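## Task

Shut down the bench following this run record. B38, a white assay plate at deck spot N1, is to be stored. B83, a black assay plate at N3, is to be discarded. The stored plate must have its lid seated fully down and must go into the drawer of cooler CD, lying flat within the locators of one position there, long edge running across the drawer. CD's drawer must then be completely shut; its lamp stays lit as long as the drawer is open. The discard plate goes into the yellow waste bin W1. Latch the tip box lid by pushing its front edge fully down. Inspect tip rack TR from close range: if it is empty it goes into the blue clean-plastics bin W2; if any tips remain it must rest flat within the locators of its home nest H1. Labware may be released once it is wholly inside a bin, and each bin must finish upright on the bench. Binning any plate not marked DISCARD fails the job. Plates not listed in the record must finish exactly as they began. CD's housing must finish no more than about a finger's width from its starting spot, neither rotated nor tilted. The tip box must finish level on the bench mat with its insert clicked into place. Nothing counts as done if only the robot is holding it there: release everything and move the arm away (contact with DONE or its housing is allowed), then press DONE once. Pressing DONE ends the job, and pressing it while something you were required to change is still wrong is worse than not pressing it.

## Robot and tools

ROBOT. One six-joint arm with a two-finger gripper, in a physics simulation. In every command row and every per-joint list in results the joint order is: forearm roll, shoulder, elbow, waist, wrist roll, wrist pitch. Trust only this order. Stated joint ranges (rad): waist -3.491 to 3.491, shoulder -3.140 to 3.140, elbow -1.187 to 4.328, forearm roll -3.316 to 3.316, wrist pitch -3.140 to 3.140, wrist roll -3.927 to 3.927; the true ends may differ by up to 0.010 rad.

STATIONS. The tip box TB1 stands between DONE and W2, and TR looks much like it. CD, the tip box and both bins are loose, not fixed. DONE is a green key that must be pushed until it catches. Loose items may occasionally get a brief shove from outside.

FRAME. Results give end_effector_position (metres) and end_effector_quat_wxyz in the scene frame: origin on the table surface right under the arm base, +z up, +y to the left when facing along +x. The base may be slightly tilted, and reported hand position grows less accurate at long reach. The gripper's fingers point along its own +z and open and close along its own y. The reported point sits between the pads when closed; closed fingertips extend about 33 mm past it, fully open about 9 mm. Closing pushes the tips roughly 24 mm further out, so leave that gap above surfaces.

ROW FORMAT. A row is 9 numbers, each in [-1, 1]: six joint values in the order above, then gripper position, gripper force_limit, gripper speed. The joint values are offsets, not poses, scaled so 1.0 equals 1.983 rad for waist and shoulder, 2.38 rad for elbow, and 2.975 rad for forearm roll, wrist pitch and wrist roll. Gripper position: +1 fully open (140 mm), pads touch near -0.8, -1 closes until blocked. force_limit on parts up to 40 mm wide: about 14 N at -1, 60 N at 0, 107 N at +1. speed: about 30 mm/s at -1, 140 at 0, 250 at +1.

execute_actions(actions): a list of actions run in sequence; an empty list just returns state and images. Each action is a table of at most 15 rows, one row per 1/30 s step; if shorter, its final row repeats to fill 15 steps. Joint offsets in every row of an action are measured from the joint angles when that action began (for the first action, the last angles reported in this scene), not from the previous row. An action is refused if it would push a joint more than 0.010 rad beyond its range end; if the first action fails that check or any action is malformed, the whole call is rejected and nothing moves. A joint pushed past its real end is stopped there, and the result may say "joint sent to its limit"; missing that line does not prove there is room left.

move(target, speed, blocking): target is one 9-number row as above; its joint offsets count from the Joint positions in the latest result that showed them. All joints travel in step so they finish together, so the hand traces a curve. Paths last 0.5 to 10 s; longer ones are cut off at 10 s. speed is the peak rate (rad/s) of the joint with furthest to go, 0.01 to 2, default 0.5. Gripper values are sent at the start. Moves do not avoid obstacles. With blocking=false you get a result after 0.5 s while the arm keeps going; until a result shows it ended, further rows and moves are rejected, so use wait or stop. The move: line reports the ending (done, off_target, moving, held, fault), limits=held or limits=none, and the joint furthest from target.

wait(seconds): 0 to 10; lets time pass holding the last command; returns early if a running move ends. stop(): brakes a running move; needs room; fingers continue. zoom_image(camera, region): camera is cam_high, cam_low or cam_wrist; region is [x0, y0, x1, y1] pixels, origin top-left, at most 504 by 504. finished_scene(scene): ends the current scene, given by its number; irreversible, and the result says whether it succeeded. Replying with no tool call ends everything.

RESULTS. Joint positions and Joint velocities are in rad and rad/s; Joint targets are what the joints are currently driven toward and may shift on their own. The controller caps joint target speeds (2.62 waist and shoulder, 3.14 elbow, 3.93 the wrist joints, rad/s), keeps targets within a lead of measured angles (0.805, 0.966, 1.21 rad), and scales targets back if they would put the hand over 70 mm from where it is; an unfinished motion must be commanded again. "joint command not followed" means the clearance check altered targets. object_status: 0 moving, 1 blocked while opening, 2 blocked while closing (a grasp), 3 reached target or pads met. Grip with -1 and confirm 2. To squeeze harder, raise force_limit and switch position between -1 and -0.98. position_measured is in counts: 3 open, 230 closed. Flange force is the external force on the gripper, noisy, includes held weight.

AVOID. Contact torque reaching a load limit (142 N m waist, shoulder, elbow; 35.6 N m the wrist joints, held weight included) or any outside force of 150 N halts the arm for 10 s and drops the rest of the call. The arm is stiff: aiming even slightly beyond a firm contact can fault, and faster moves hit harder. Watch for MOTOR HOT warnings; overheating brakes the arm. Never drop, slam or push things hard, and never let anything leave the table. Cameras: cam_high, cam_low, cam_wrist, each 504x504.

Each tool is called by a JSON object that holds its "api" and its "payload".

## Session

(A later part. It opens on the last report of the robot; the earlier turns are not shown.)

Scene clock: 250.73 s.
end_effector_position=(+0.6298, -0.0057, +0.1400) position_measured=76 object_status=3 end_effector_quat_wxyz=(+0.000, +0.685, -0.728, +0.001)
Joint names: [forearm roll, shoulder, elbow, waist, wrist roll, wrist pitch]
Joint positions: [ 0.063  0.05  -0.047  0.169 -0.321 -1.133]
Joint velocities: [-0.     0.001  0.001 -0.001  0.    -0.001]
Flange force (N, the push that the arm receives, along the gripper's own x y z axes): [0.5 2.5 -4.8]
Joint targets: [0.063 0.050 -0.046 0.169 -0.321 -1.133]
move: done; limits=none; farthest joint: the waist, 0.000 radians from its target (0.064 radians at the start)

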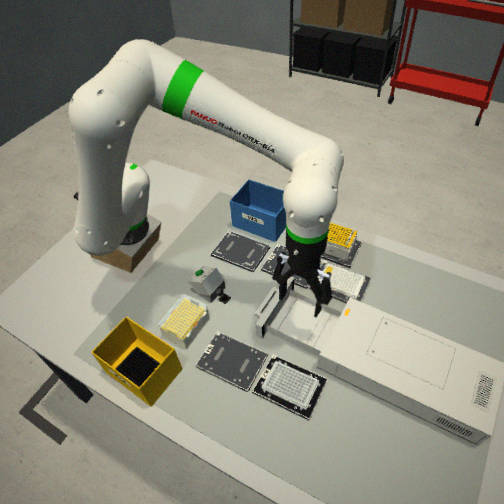

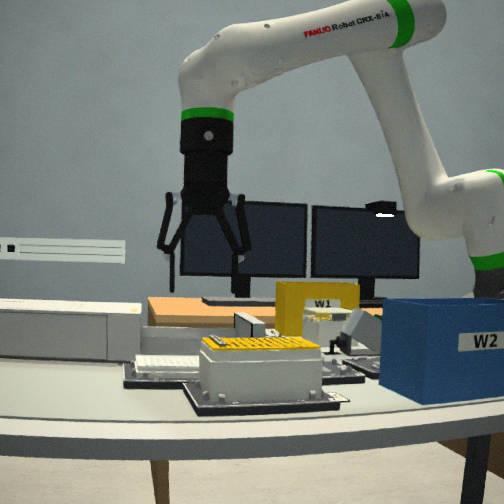

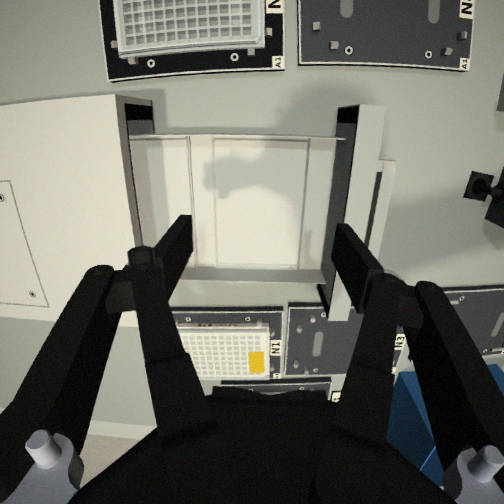

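{"api": "move", "payload": {"target": [0.0373, 0.112, 0.0945, 0.1634, 0.4128, -0.0134, 0.42, -0.2, 0], "speed": 0.7}}

{"api": "move", "payload": {"target": [0.0024, 0.0398, -0.0208, -0.0096, 0.0003, 0.0435, 0.42, -0.2, 0], "speed": 0.2}}

Scene clock: 258.80 s.
end_effector_position=(+0.6834, +0.1948, +0.1163) position_measured=76 object_status=3 end_effector_quat_wxyz=(-0.000, +1.000, -0.027, +0.001)
Joint names: [forearm roll, shoulder, elbow, waist, wrist roll, wrist pitch]
Joint positions: [ 0.174  0.272  0.178  0.493  0.907 -1.173]
Joint velocities: [-0.001  0.     0.     0.     0.002 -0.   ]
Flange force (N, the push that the arm receives, along the gripper's own x y z axes): [1.3 0.4 -6.2]
Joint targets: [0.174 0.272 0.178 0.493 0.907 -1.173]
move: done; limits=none; farthest joint: the waist, 0.000 radians from its target (0.324 radians at the start)

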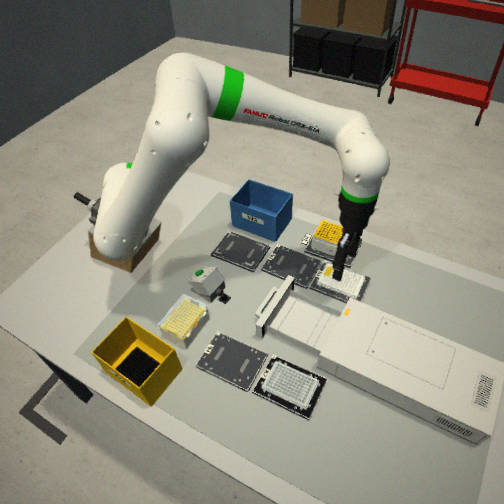

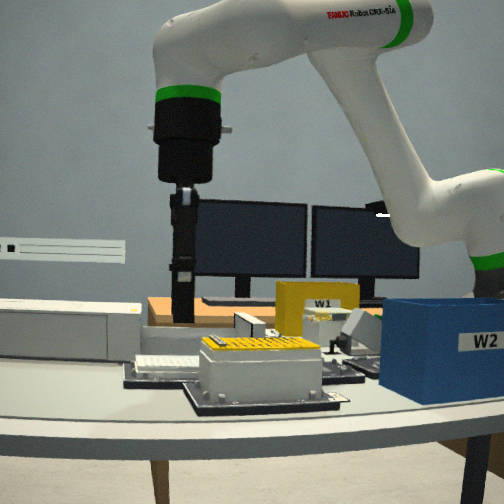

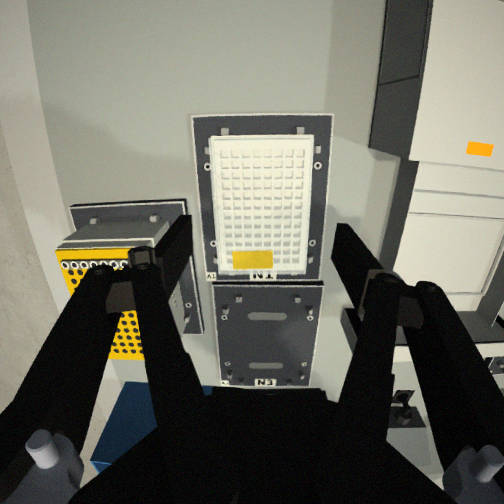

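Scene clock: 259.90 s.
end_effector_position=(+0.6854, +0.1956, +0.0477) position_measured=76 object_status=3 end_effector_quat_wxyz=(+0.000, +1.000, -0.024, +0.001)
Joint names: [forearm roll, shoulder, elbow, waist, wrist roll, wrist pitch]
Joint positions: [ 0.182  0.351  0.129  0.474  0.907 -1.044]
Joint velocities: [ 0.     0.001 -0.002 -0.     0.001  0.001]
Flange force (N, the push that the arm receives, along the gripper's own x y z axes): [-3.4 1.0 -4.3]
Joint targets: [0.182 0.351 0.129 0.474 0.907 -1.044]
move: done; limits=none; farthest joint: the waist, 0.000 radians from its target (0.019 radians at the start)

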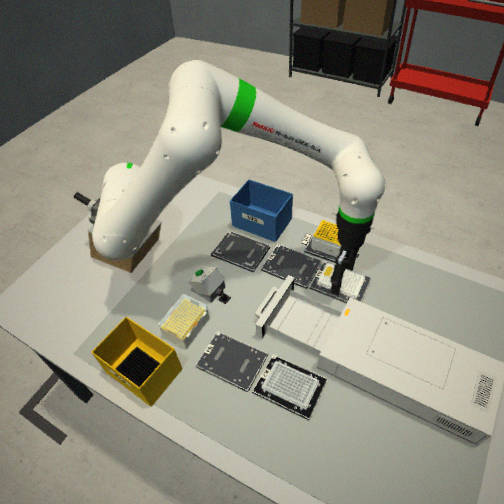

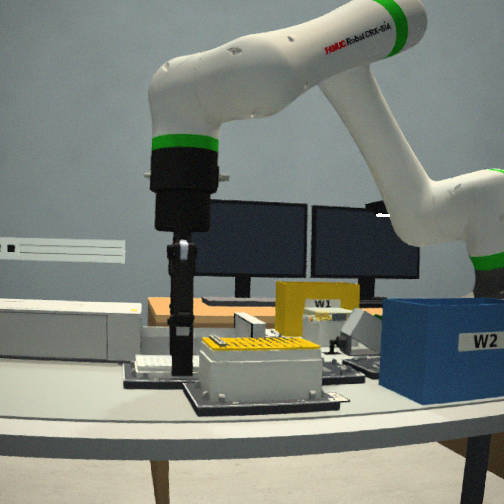

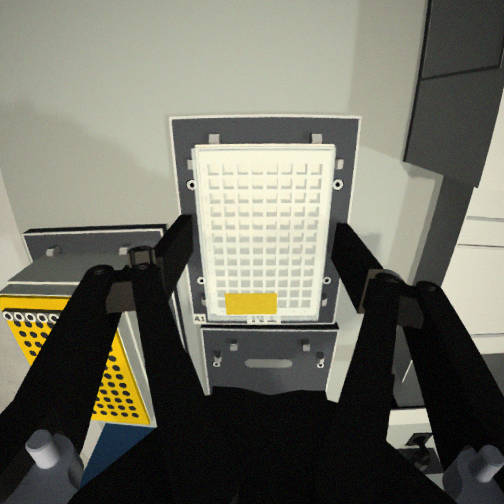

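{"api": "execute_actions", "payload": {"actions": []}}

Scene clock: 274.37 s.
end_effector_position=(+0.6854, +0.1956, +0.0476) position_measured=76 object_status=3 end_effector_quat_wxyz=(+0.001, +1.000, -0.024, +0.001)
Joint names: [forearm roll, shoulder, elbow, waist, wrist roll, wrist pitch]
Joint positions: [ 0.182  0.351  0.129  0.474  0.907 -1.044]
Joint velocities: [ 0.     0.     0.    -0.     0.     0.001]
Flange force (N, the push that the arm receives, along the gripper's own x y z axes): [-3.4 -1.5 -3.7]
Joint targets: [0.182 0.351 0.129 0.474 0.907 -1.044]

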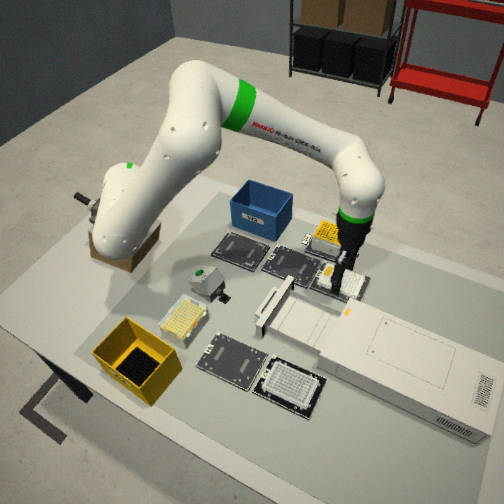

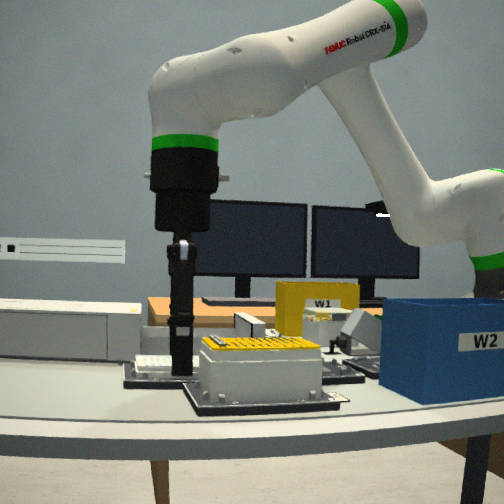

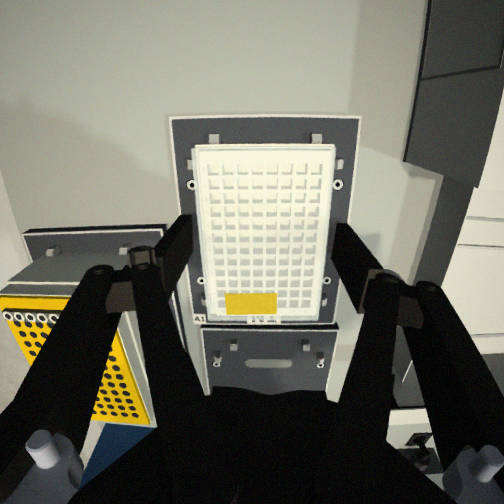

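{"api": "execute_actions", "payload": {"actions": [[[0,0.00057,-0.0003,-0.00014,0,0.00062,0.42,-0.2,0]],[[0,0,0,0,0,0,-1,-0.2,-0.3]],[[0,0,0,0,0,0,-1,-0.2,-0.3]]]}}

Scene clock: 277.23 s.
end_effector_position=(+0.6854, +0.1955, +0.0467) position_measured=102 object_status=2 end_effector_quat_wxyz=(+0.001, +1.000, -0.024, +0.001)
Joint names: [forearm roll, shoulder, elbow, waist, wrist roll, wrist pitch]
Joint positions: [ 0.182  0.352  0.128  0.473  0.908 -1.042]
Joint velocities: [-0.001  0.    -0.    -0.    -0.001 -0.001]
Flange force (N, the push that the arm receives, along the gripper's own x y z axes): [-0.8 3.1 -32.6]
Flange force at the end of the 1st action (N, along the gripper's axes at the end of the call): [2.9 -0.1 -4.1]
Flange force at the end of the 2nd action (N, along the gripper's axes at the end of the call): [-14.4 9.6 -32.3]
Joint targets: [0.182 0.352 0.128 0.473 0.908 -1.042]

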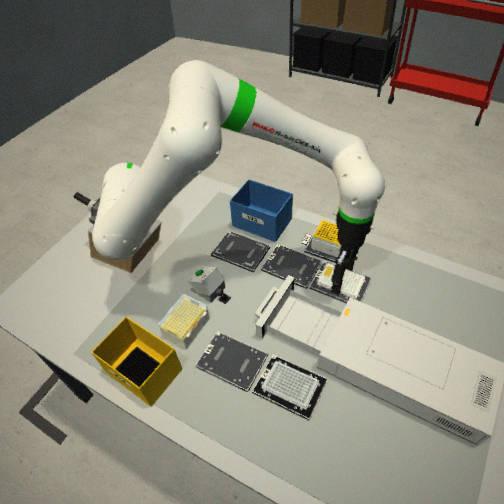

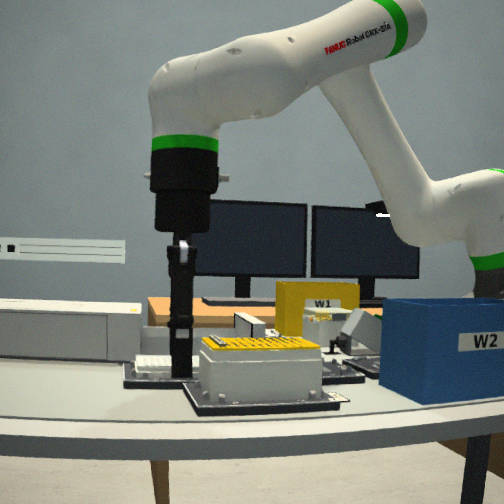

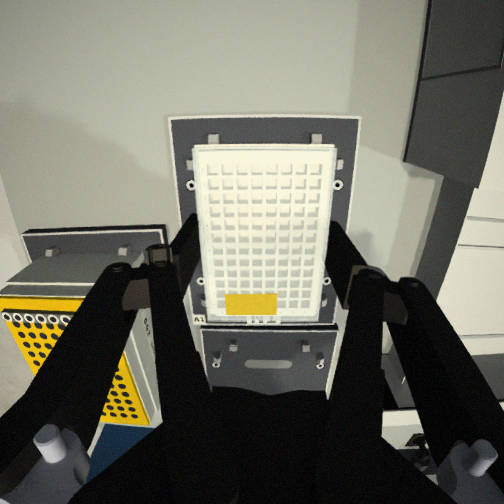

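{"api": "move", "payload": {"target": [-0.0008,-0.012,0.0062,0.003,0,-0.013,-1,-0.2,-0.3], "speed": 0.05}}

{"api": "zoom_image", "payload": {"camera": "cam_low", "region": [80, 280, 280, 420]}}

Scene clock: 279.70 s.
end_effector_position=(+0.6855, +0.1959, +0.0672) position_measured=102 object_status=2 end_effector_quat_wxyz=(+0.000, +1.000, -0.025, +0.001)
Joint names: [forearm roll, shoulder, elbow, waist, wrist roll, wrist pitch]
Joint positions: [ 0.179  0.328  0.143  0.479  0.908 -1.08 ]
Joint velocities: [-0.001 -0.001  0.001  0.     0.    -0.002]
Flange force (N, the push that the arm receives, along the gripper's own x y z axes): [-4.8 -0.2 -2.5]
Joint targets: [0.179 0.328 0.143 0.479 0.908 -1.081]
move: done; limits=none; farthest joint: the waist, 0.000 radians from its target (0.006 radians at the start)

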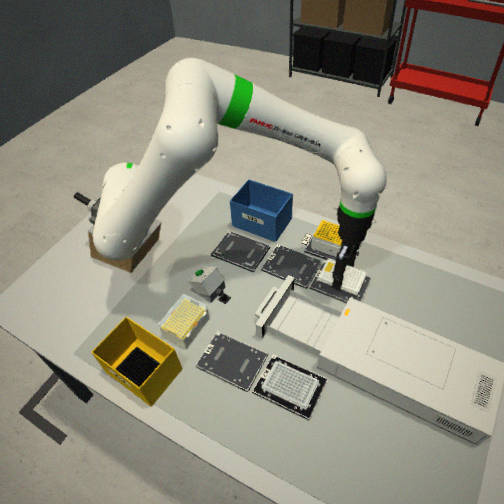

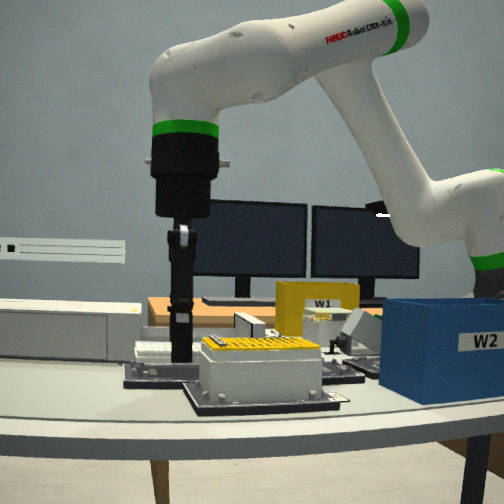

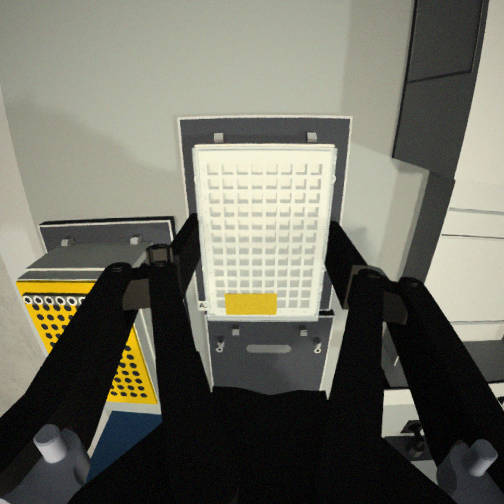

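Region (80, 280, 280, 420) of cam_low's 504x504 image, scaled by 2.520, with more detail than that image has; it fills the top 353 rows of this view, and the rest is white.

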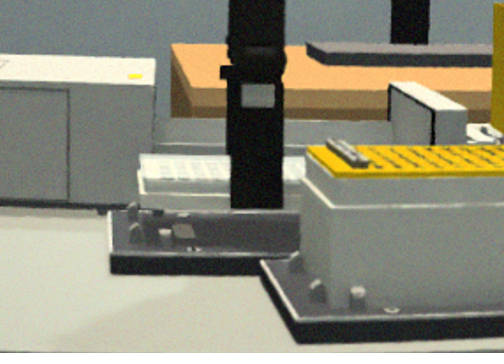

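{"api": "move", "payload": {"target": [-0.0037,-0.062,0.037,0.0166,0,-0.0716,-1,-0.2,-0.3], "speed": 0.3}}

Scene clock: 287.97 s.
end_effector_position=(+0.6770, +0.1927, +0.1789) position_measured=102 object_status=2 end_effector_quat_wxyz=(-0.002, +1.000, -0.028, -0.000)
Joint names: [forearm roll, shoulder, elbow, waist, wrist roll, wrist pitch]
Joint positions: [ 0.168  0.205  0.231  0.512  0.908 -1.293]
Joint velocities: [-0.    -0.001 -0.001  0.     0.    -0.002]
Flange force (N, the push that the arm receives, along the gripper's own x y z axes): [-2.2 1.7 -1.6]
Joint targets: [0.168 0.205 0.231 0.512 0.908 -1.293]
move: done; limits=none; farthest joint: the waist, 0.000 radians from its target (0.033 radians at the start)

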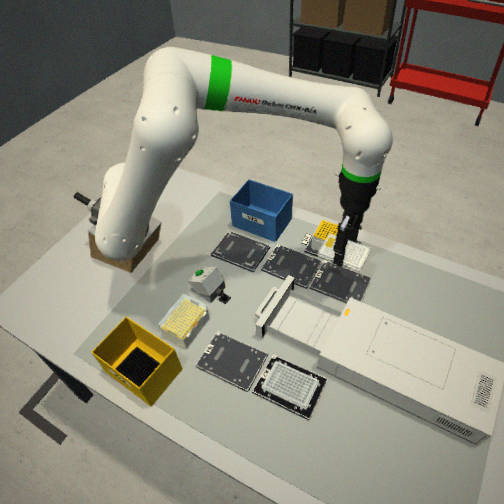

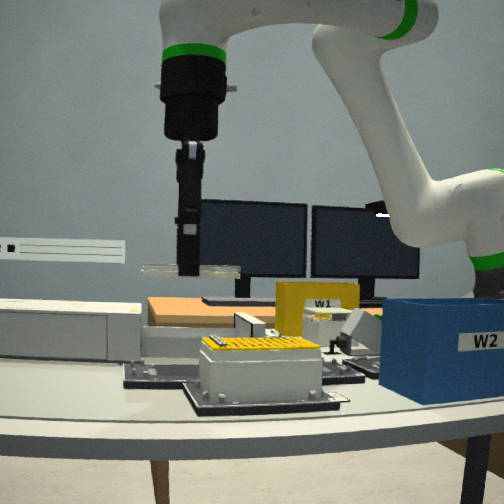

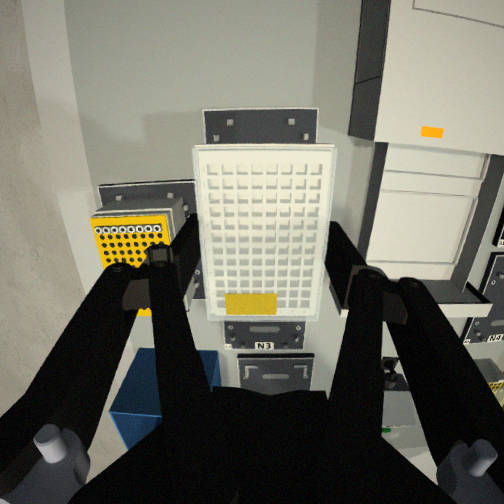

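{"api": "move", "payload": {"target": [-0.035,-0.0903,-0.0987,-0.1669,-0.4235,0.0313,-1,-0.2,-0.3], "speed": 0.6}}

Scene clock: 293.13 s.
end_effector_position=(+0.6318, -0.0006, +0.1697) position_measured=102 object_status=2 end_effector_quat_wxyz=(-0.000, +0.677, -0.736, -0.000)
Joint names: [forearm roll, shoulder, elbow, waist, wrist roll, wrist pitch]
Joint positions: [ 0.064  0.026 -0.004  0.181 -0.352 -1.2  ]
Joint velocities: [ 0.001 -0.    -0.001 -0.    -0.003 -0.001]
Flange force (N, the push that the arm receives, along the gripper's own x y z axes): [1.1 3.0 -1.9]
Joint targets: [0.064 0.026 -0.004 0.181 -0.352 -1.200]
move: done; limits=none; farthest joint: the waist, 0.000 radians from its target (0.331 radians at the start)

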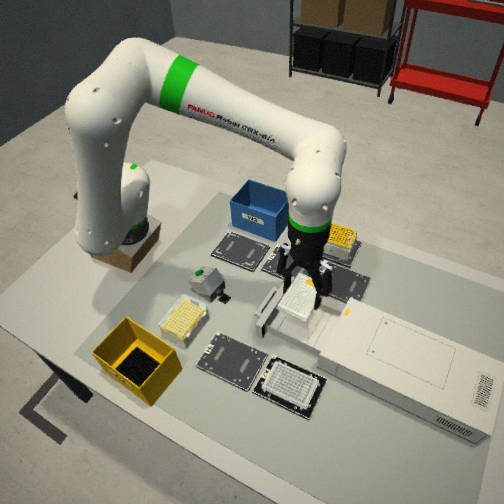

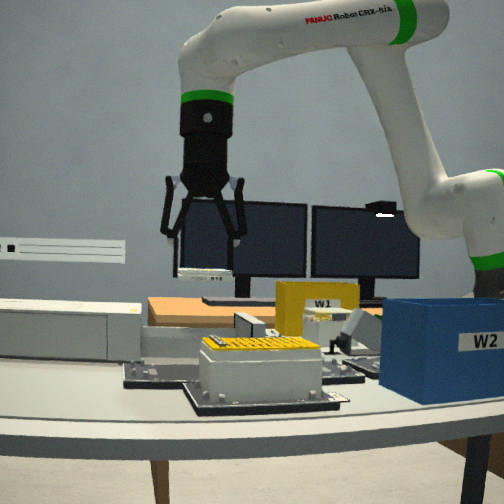

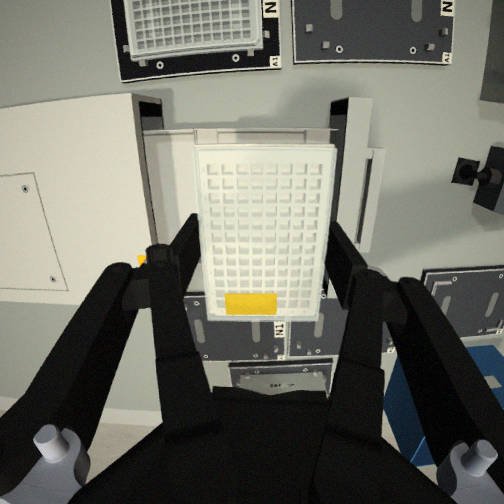

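{"api": "move", "payload": {"target": [0.001,0.0378,-0.0252,-0.0025,0,0.0457,-1,-0.2,-0.3], "speed": 0.2}}

Scene clock: 300.30 s.
end_effector_position=(+0.6359, +0.0019, +0.1052) position_measured=102 object_status=2 end_effector_quat_wxyz=(-0.001, +0.679, -0.735, +0.000)
Joint names: [forearm roll, shoulder, elbow, waist, wrist roll, wrist pitch]
Joint positions: [ 0.067  0.101 -0.064  0.176 -0.352 -1.064]
Joint velocities: [-0.     0.001 -0.     0.    -0.     0.002]
Flange force (N, the push that the arm receives, along the gripper's own x y z axes): [-1.0 3.5 -5.9]
Joint targets: [0.067 0.101 -0.064 0.176 -0.352 -1.064]
move: done; limits=none; farthest joint: the waist, 0.000 radians from its target (0.005 radians at the start)

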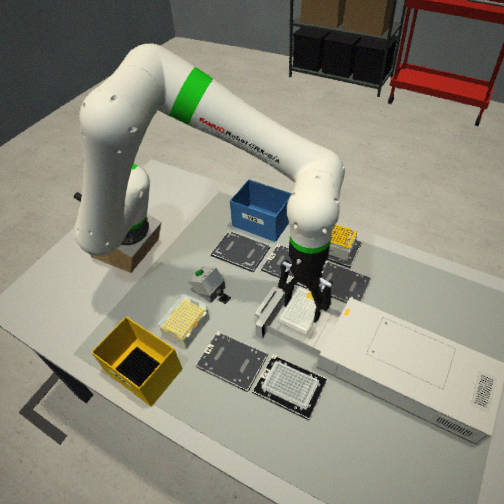

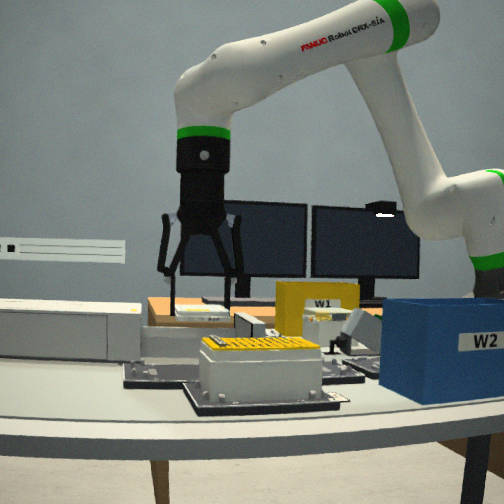

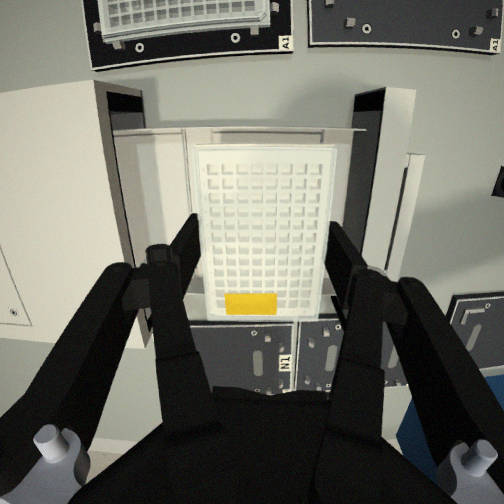

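{"api": "move", "payload": {"target": [0.0003,0.0118,-0.0078,-0.0008,0,0.0142,-1,-0.2,-0.3], "speed": 0.1}}

{"api": "zoom_image", "payload": {"camera": "cam_wrist", "region": [130, 90, 390, 350]}}

Scene clock: 302.87 s.
end_effector_position=(+0.6356, +0.0023, +0.0855) position_measured=102 object_status=2 end_effector_quat_wxyz=(-0.001, +0.679, -0.734, +0.000)
Joint names: [forearm roll, shoulder, elbow, waist, wrist roll, wrist pitch]
Joint positions: [ 0.068  0.124 -0.083  0.175 -0.352 -1.022]
Joint velocities: [-0.     0.001 -0.001 -0.    -0.     0.001]
Flange force (N, the push that the arm receives, along the gripper's own x y z axes): [-0.2 -1.6 -4.2]
Joint targets: [0.068 0.125 -0.083 0.175 -0.352 -1.022]
move: done; limits=none; farthest joint: the waist, 0.000 radians from its target (0.002 radians at the start)

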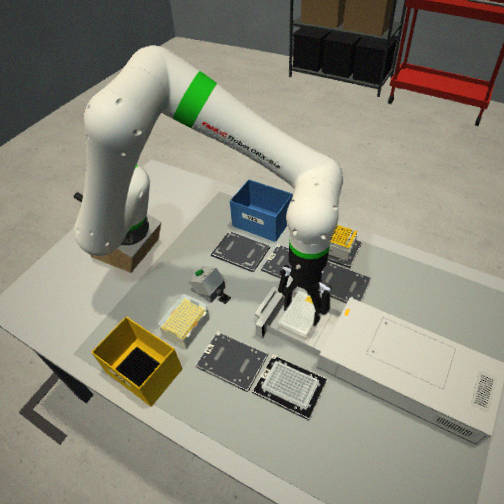

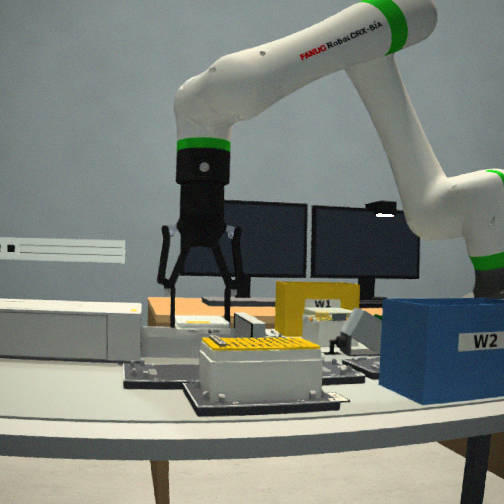

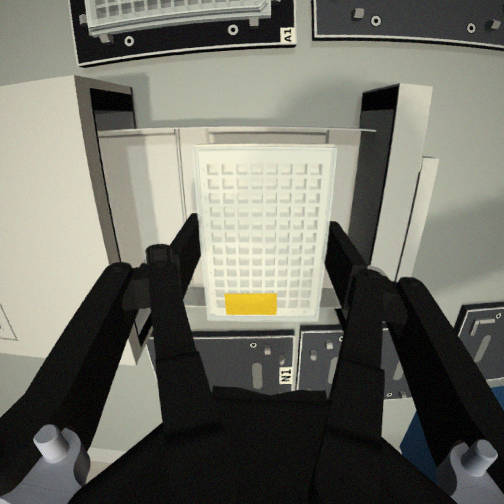

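Region (130, 90, 390, 350) of cam_wrist's 504x504 image, scaled by 1.938, with more detail than that image has.

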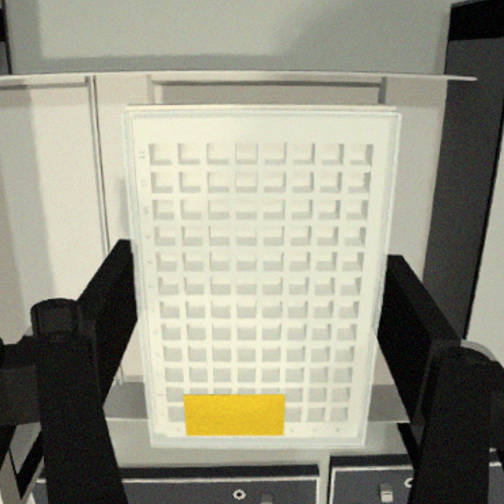

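{"api": "move", "payload": {"target": [0.0003,0.0025,-0.0081,0.0003,0,0.0082,-1,-0.2,-0.3], "speed": 0.05}}

{"api": "zoom_image", "payload": {"camera": "cam_wrist", "region": [130, 90, 390, 350]}}

Scene clock: 314.97 s.
end_effector_position=(+0.6322, +0.0025, +0.0758) position_measured=102 object_status=2 end_effector_quat_wxyz=(-0.001, +0.680, -0.733, +0.000)
Joint names: [forearm roll, shoulder, elbow, waist, wrist roll, wrist pitch]
Joint positions: [ 0.069  0.129 -0.102  0.175 -0.352 -0.998]
Joint velocities: [-0.     0.    -0.002 -0.    -0.001  0.   ]
Flange force (N, the push that the arm receives, along the gripper's own x y z axes): [-0.5 -1.4 -4.0]
Joint targets: [0.069 0.129 -0.102 0.175 -0.352 -0.998]
move: done; limits=none; farthest joint: the elbow, 0.001 radians from its target (0.020 radians at the start)

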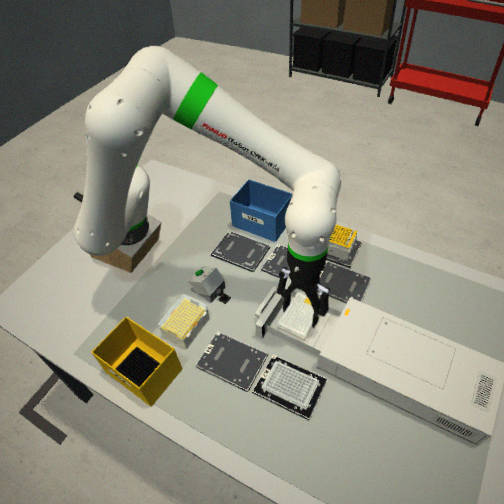

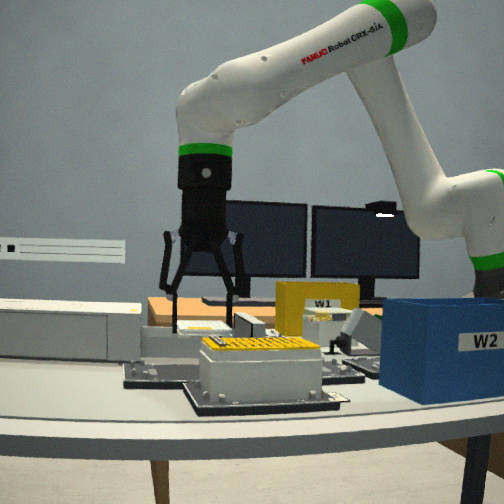

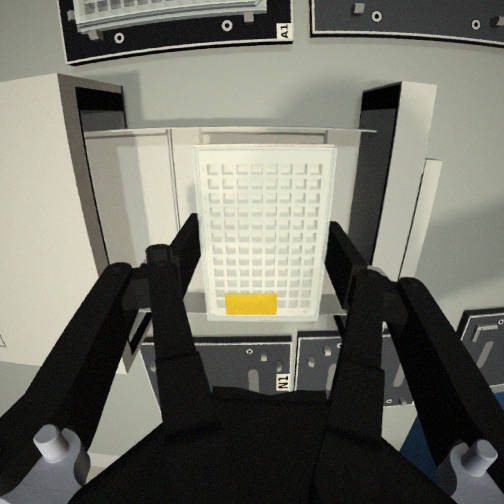

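Region (130, 90, 390, 350) of cam_wrist's 504x504 image, scaled by 1.938, with more detail than that image has.

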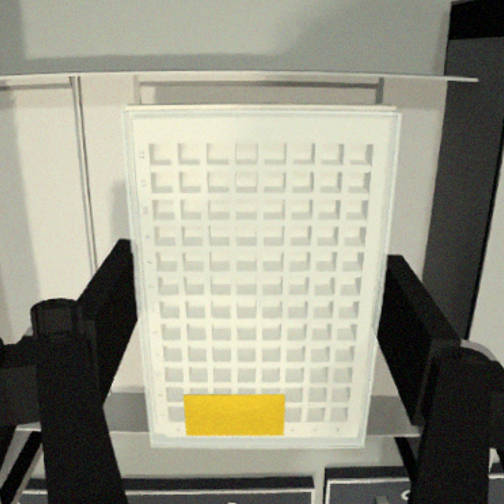

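{"api": "move", "payload": {"target": [0,0.0035,-0.0023,-0.0014,0.0008,0.0043,-1,-0.2,-0.3], "speed": 0.03}}

{"api": "zoom_image", "payload": {"camera": "cam_wrist", "region": [130, 90, 390, 350]}}

Scene clock: 323.07 s.
end_effector_position=(+0.6319, +0.0013, +0.0701) position_measured=102 object_status=2 end_effector_quat_wxyz=(-0.001, +0.680, -0.733, +0.001)
Joint names: [forearm roll, shoulder, elbow, waist, wrist roll, wrist pitch]
Joint positions: [ 0.069  0.136 -0.107  0.173 -0.35  -0.985]
Joint velocities: [-0.001  0.001 -0.002 -0.     0.     0.002]
Flange force (N, the push that the arm receives, along the gripper's own x y z axes): [-3.4 1.5 -4.7]
Joint targets: [0.069 0.136 -0.107 0.173 -0.350 -0.985]
move: done; limits=none; farthest joint: the waist, 0.000 radians from its target (0.003 radians at the start)

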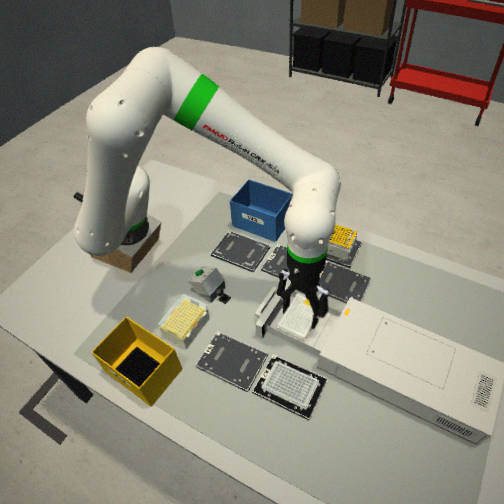

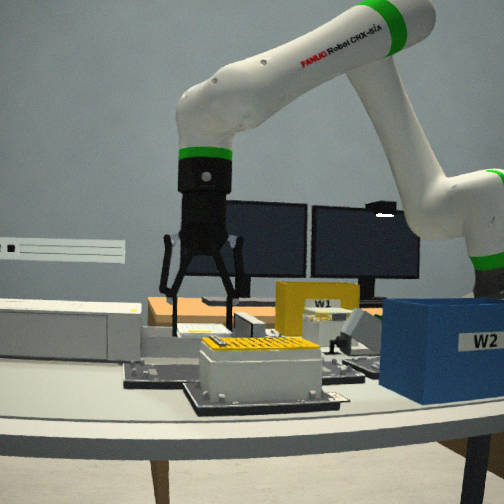

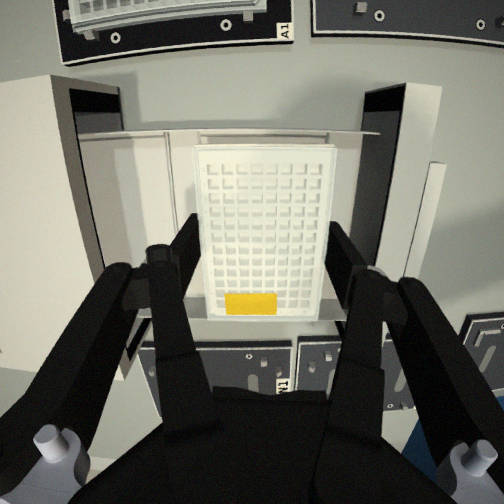

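Region (130, 90, 390, 350) of cam_wrist's 504x504 image, scaled by 1.938, with more detail than that image has.

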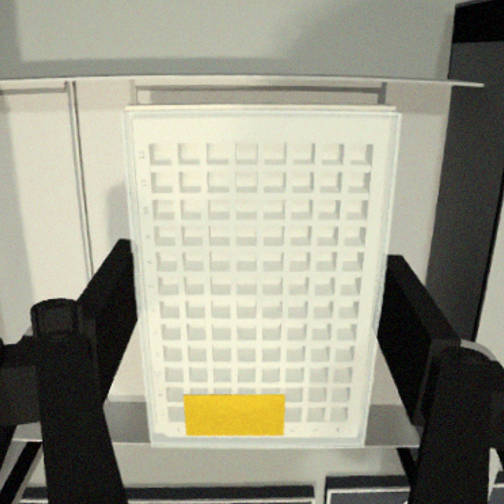

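{"api": "execute_actions", "payload": {"actions": [[[0,0.0017,0.0004,-0.0002,0,0.0008,-1,-0.2,-0.3]],[[0,0.0009,-0.0006,0,0,0.00107,-1,-0.2,-0.3]],[[0,0.0009,-0.0006,0,0,0.00107,-1,-0.2,-0.3]]]}}

Scene clock: 326.60 s.
end_effector_position=(+0.6323, +0.0015, +0.0656) position_measured=102 object_status=2 end_effector_quat_wxyz=(-0.001, +0.680, -0.733, +0.000)
Joint names: [forearm roll, shoulder, elbow, waist, wrist roll, wrist pitch]
Joint positions: [ 0.069  0.143 -0.109  0.172 -0.35  -0.977]
Joint velocities: [-0.     0.     0.001 -0.     0.001  0.   ]
Flange force (N, the push that the arm receives, along the gripper's own x y z axes): [-2.5 -1.4 -3.0]
Flange force at the end of the 1st action (N, along the gripper's axes at the end of the call): [-3.4 2.3 -3.4]
Flange force at the end of the 2nd action (N, along the gripper's axes at the end of the call): [-0.6 4.2 -3.4]
Joint targets: [0.069 0.143 -0.109 0.172 -0.350 -0.977]

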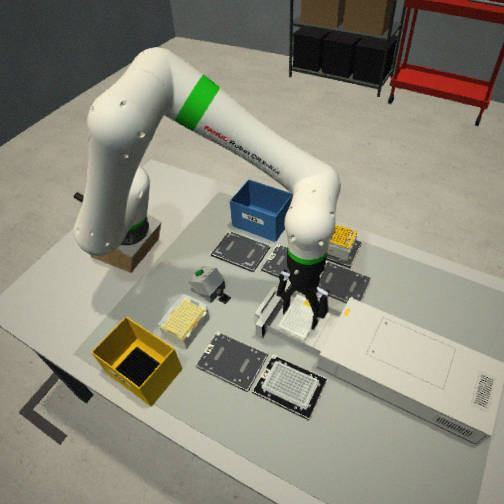

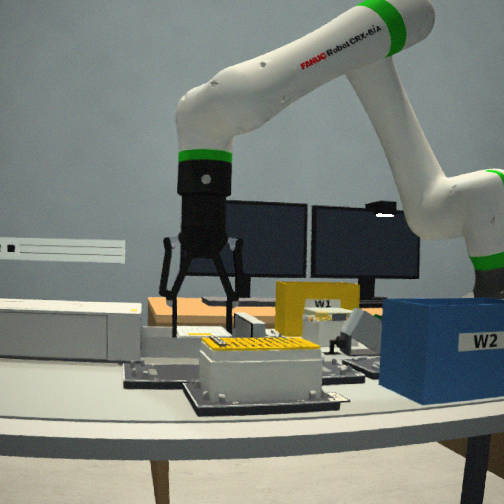

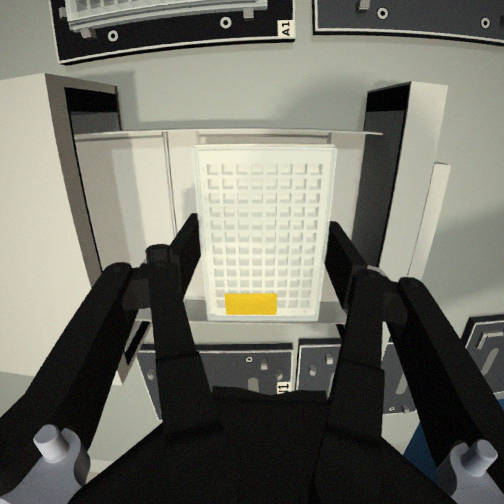

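{"api": "execute_actions", "payload": {"actions": [[[0,0.0006,-0.0004,0,0,0.0007,-1,-0.2,-0.3]],[[0,0.0006,-0.0004,0,0,0.0007,-1,-0.2,-0.3]],[[0,0.0006,-0.0004,0,0,0.0007,-1,-0.2,-0.3]]]}}

{"api": "zoom_image", "payload": {"camera": "cam_wrist", "region": [130, 90, 390, 350]}}

Scene clock: 329.90 s.
end_effector_position=(+0.6320, +0.0017, +0.0626) position_measured=102 object_status=2 end_effector_quat_wxyz=(-0.001, +0.680, -0.733, +0.000)
Joint names: [forearm roll, shoulder, elbow, waist, wrist roll, wrist pitch]
Joint positions: [ 0.069  0.147 -0.112  0.172 -0.35  -0.97 ]
Joint velocities: [ 0.     0.    -0.    -0.     0.001  0.001]
Flange force (N, the push that the arm receives, along the gripper's own x y z axes): [-1.5 -2.4 -2.8]
Flange force at the end of the 1st action (N, along the gripper's axes at the end of the call): [0.3 -0.7 -2.6]
Flange force at the end of the 2nd action (N, along the gripper's axes at the end of the call): [0.5 3.5 -5.0]
Joint targets: [0.069 0.147 -0.112 0.172 -0.350 -0.970]

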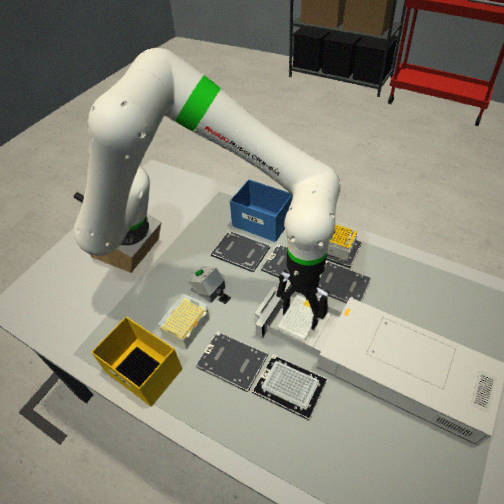

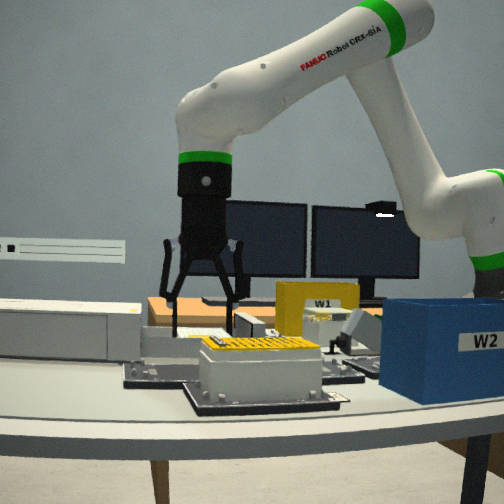

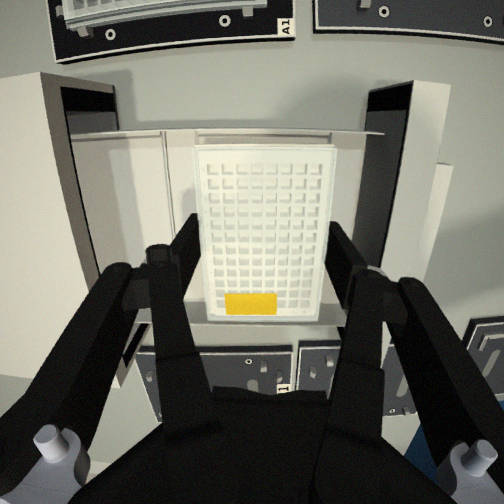

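Region (130, 90, 390, 350) of cam_wrist's 504x504 image, scaled by 1.938, with more detail than that image has.

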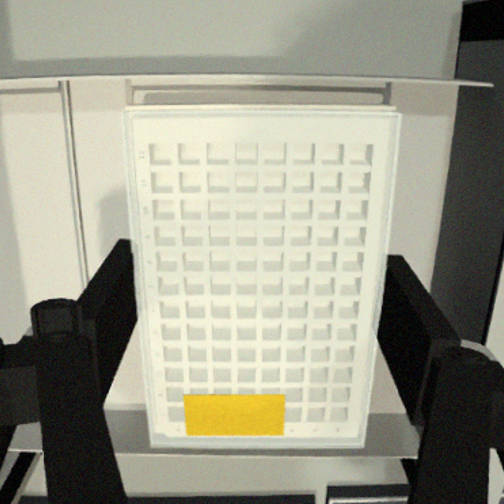

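{"api": "execute_actions", "payload": {"actions": [[[0,0.0013,0.0005,-0.0006,0,0.0005,-1,-0.2,-0.3]],[[0,0.0007,-0.0003,0,0,0.0007,-1,-0.2,-0.3]],[[0,0.0007,-0.0003,0,0,0.0007,-1,-0.2,-0.3]]]}}

Scene clock: 333.97 s.
end_effector_position=(+0.6325, +0.0013, +0.0596) position_measured=102 object_status=2 end_effector_quat_wxyz=(-0.001, +0.680, -0.733, +0.000)
Joint names: [forearm roll, shoulder, elbow, waist, wrist roll, wrist pitch]
Joint positions: [ 0.069  0.152 -0.112  0.171 -0.35  -0.965]
Joint velocities: [-0.    -0.     0.001 -0.    -0.001 -0.   ]
Flange force (N, the push that the arm receives, along the gripper's own x y z axes): [-2.3 10.4 -3.6]
Flange force at the end of the 1st action (N, along the gripper's axes at the end of the call): [-0.1 0.7 -3.0]
Flange force at the end of the 2nd action (N, along the gripper's axes at the end of the call): [-1.8 -0.7 -2.7]
Joint targets: [0.069 0.152 -0.112 0.171 -0.350 -0.965]

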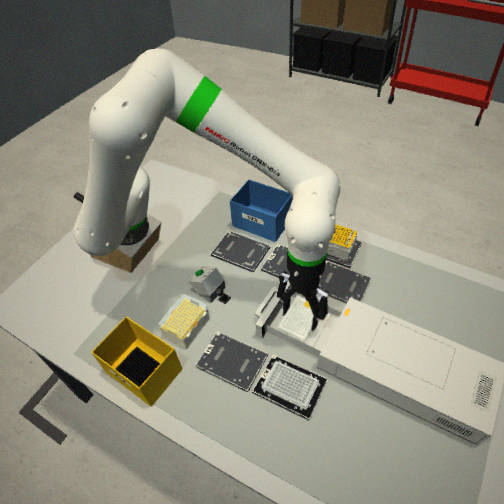

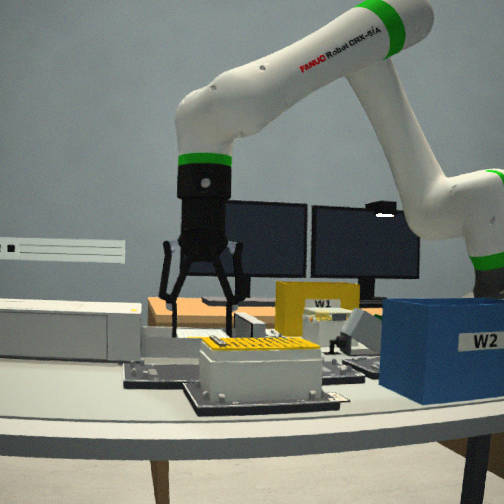

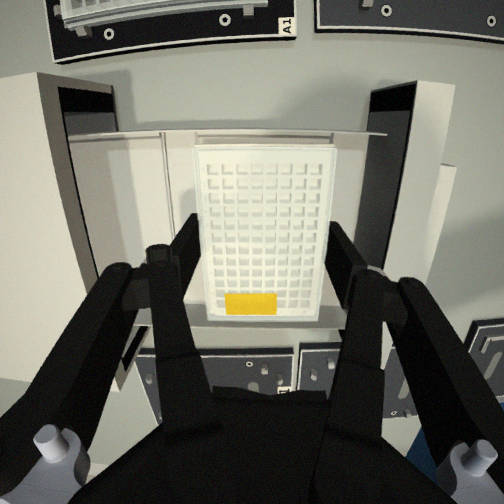

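{"api": "execute_actions", "payload": {"actions": [[[0,0.0007,-0.0003,0,0,0.0007,-1,-0.2,-0.3]],[[0,0,0,0,0,0,-1,-0.2,-0.3]]]}}

Scene clock: 336.20 s.
end_effector_position=(+0.6325, +0.0014, +0.0585) position_measured=102 object_status=2 end_effector_quat_wxyz=(-0.001, +0.680, -0.733, +0.000)
Joint names: [forearm roll, shoulder, elbow, waist, wrist roll, wrist pitch]
Joint positions: [ 0.069  0.153 -0.113  0.171 -0.35  -0.963]
Joint velocities: [-0.001  0.     0.001 -0.    -0.     0.   ]
Flange force (N, the push that the arm receives, along the gripper's own x y z axes): [0.5 -1.6 -4.3]
Flange force at the end of the 1st action (N, along the gripper's axes at the end of the call): [-1.2 4.9 -3.8]
Joint targets: [0.069 0.153 -0.113 0.171 -0.350 -0.963]

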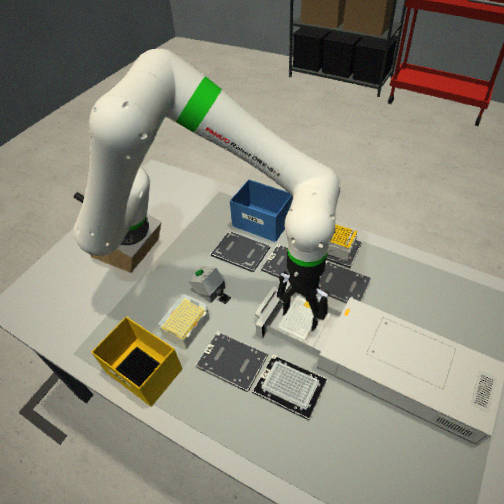

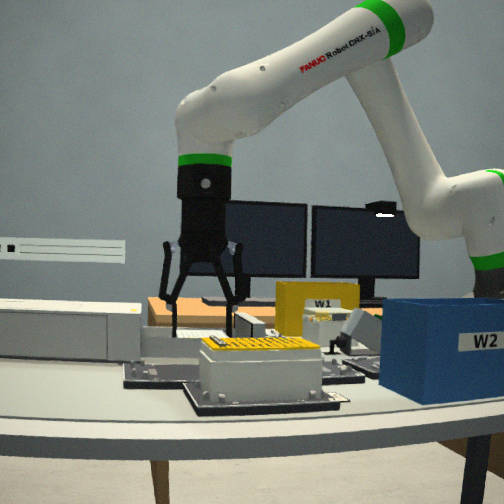

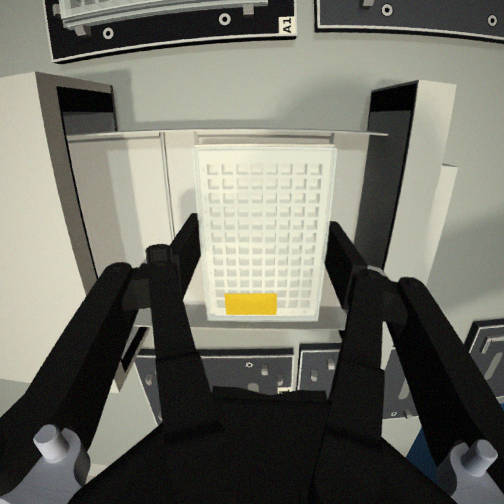

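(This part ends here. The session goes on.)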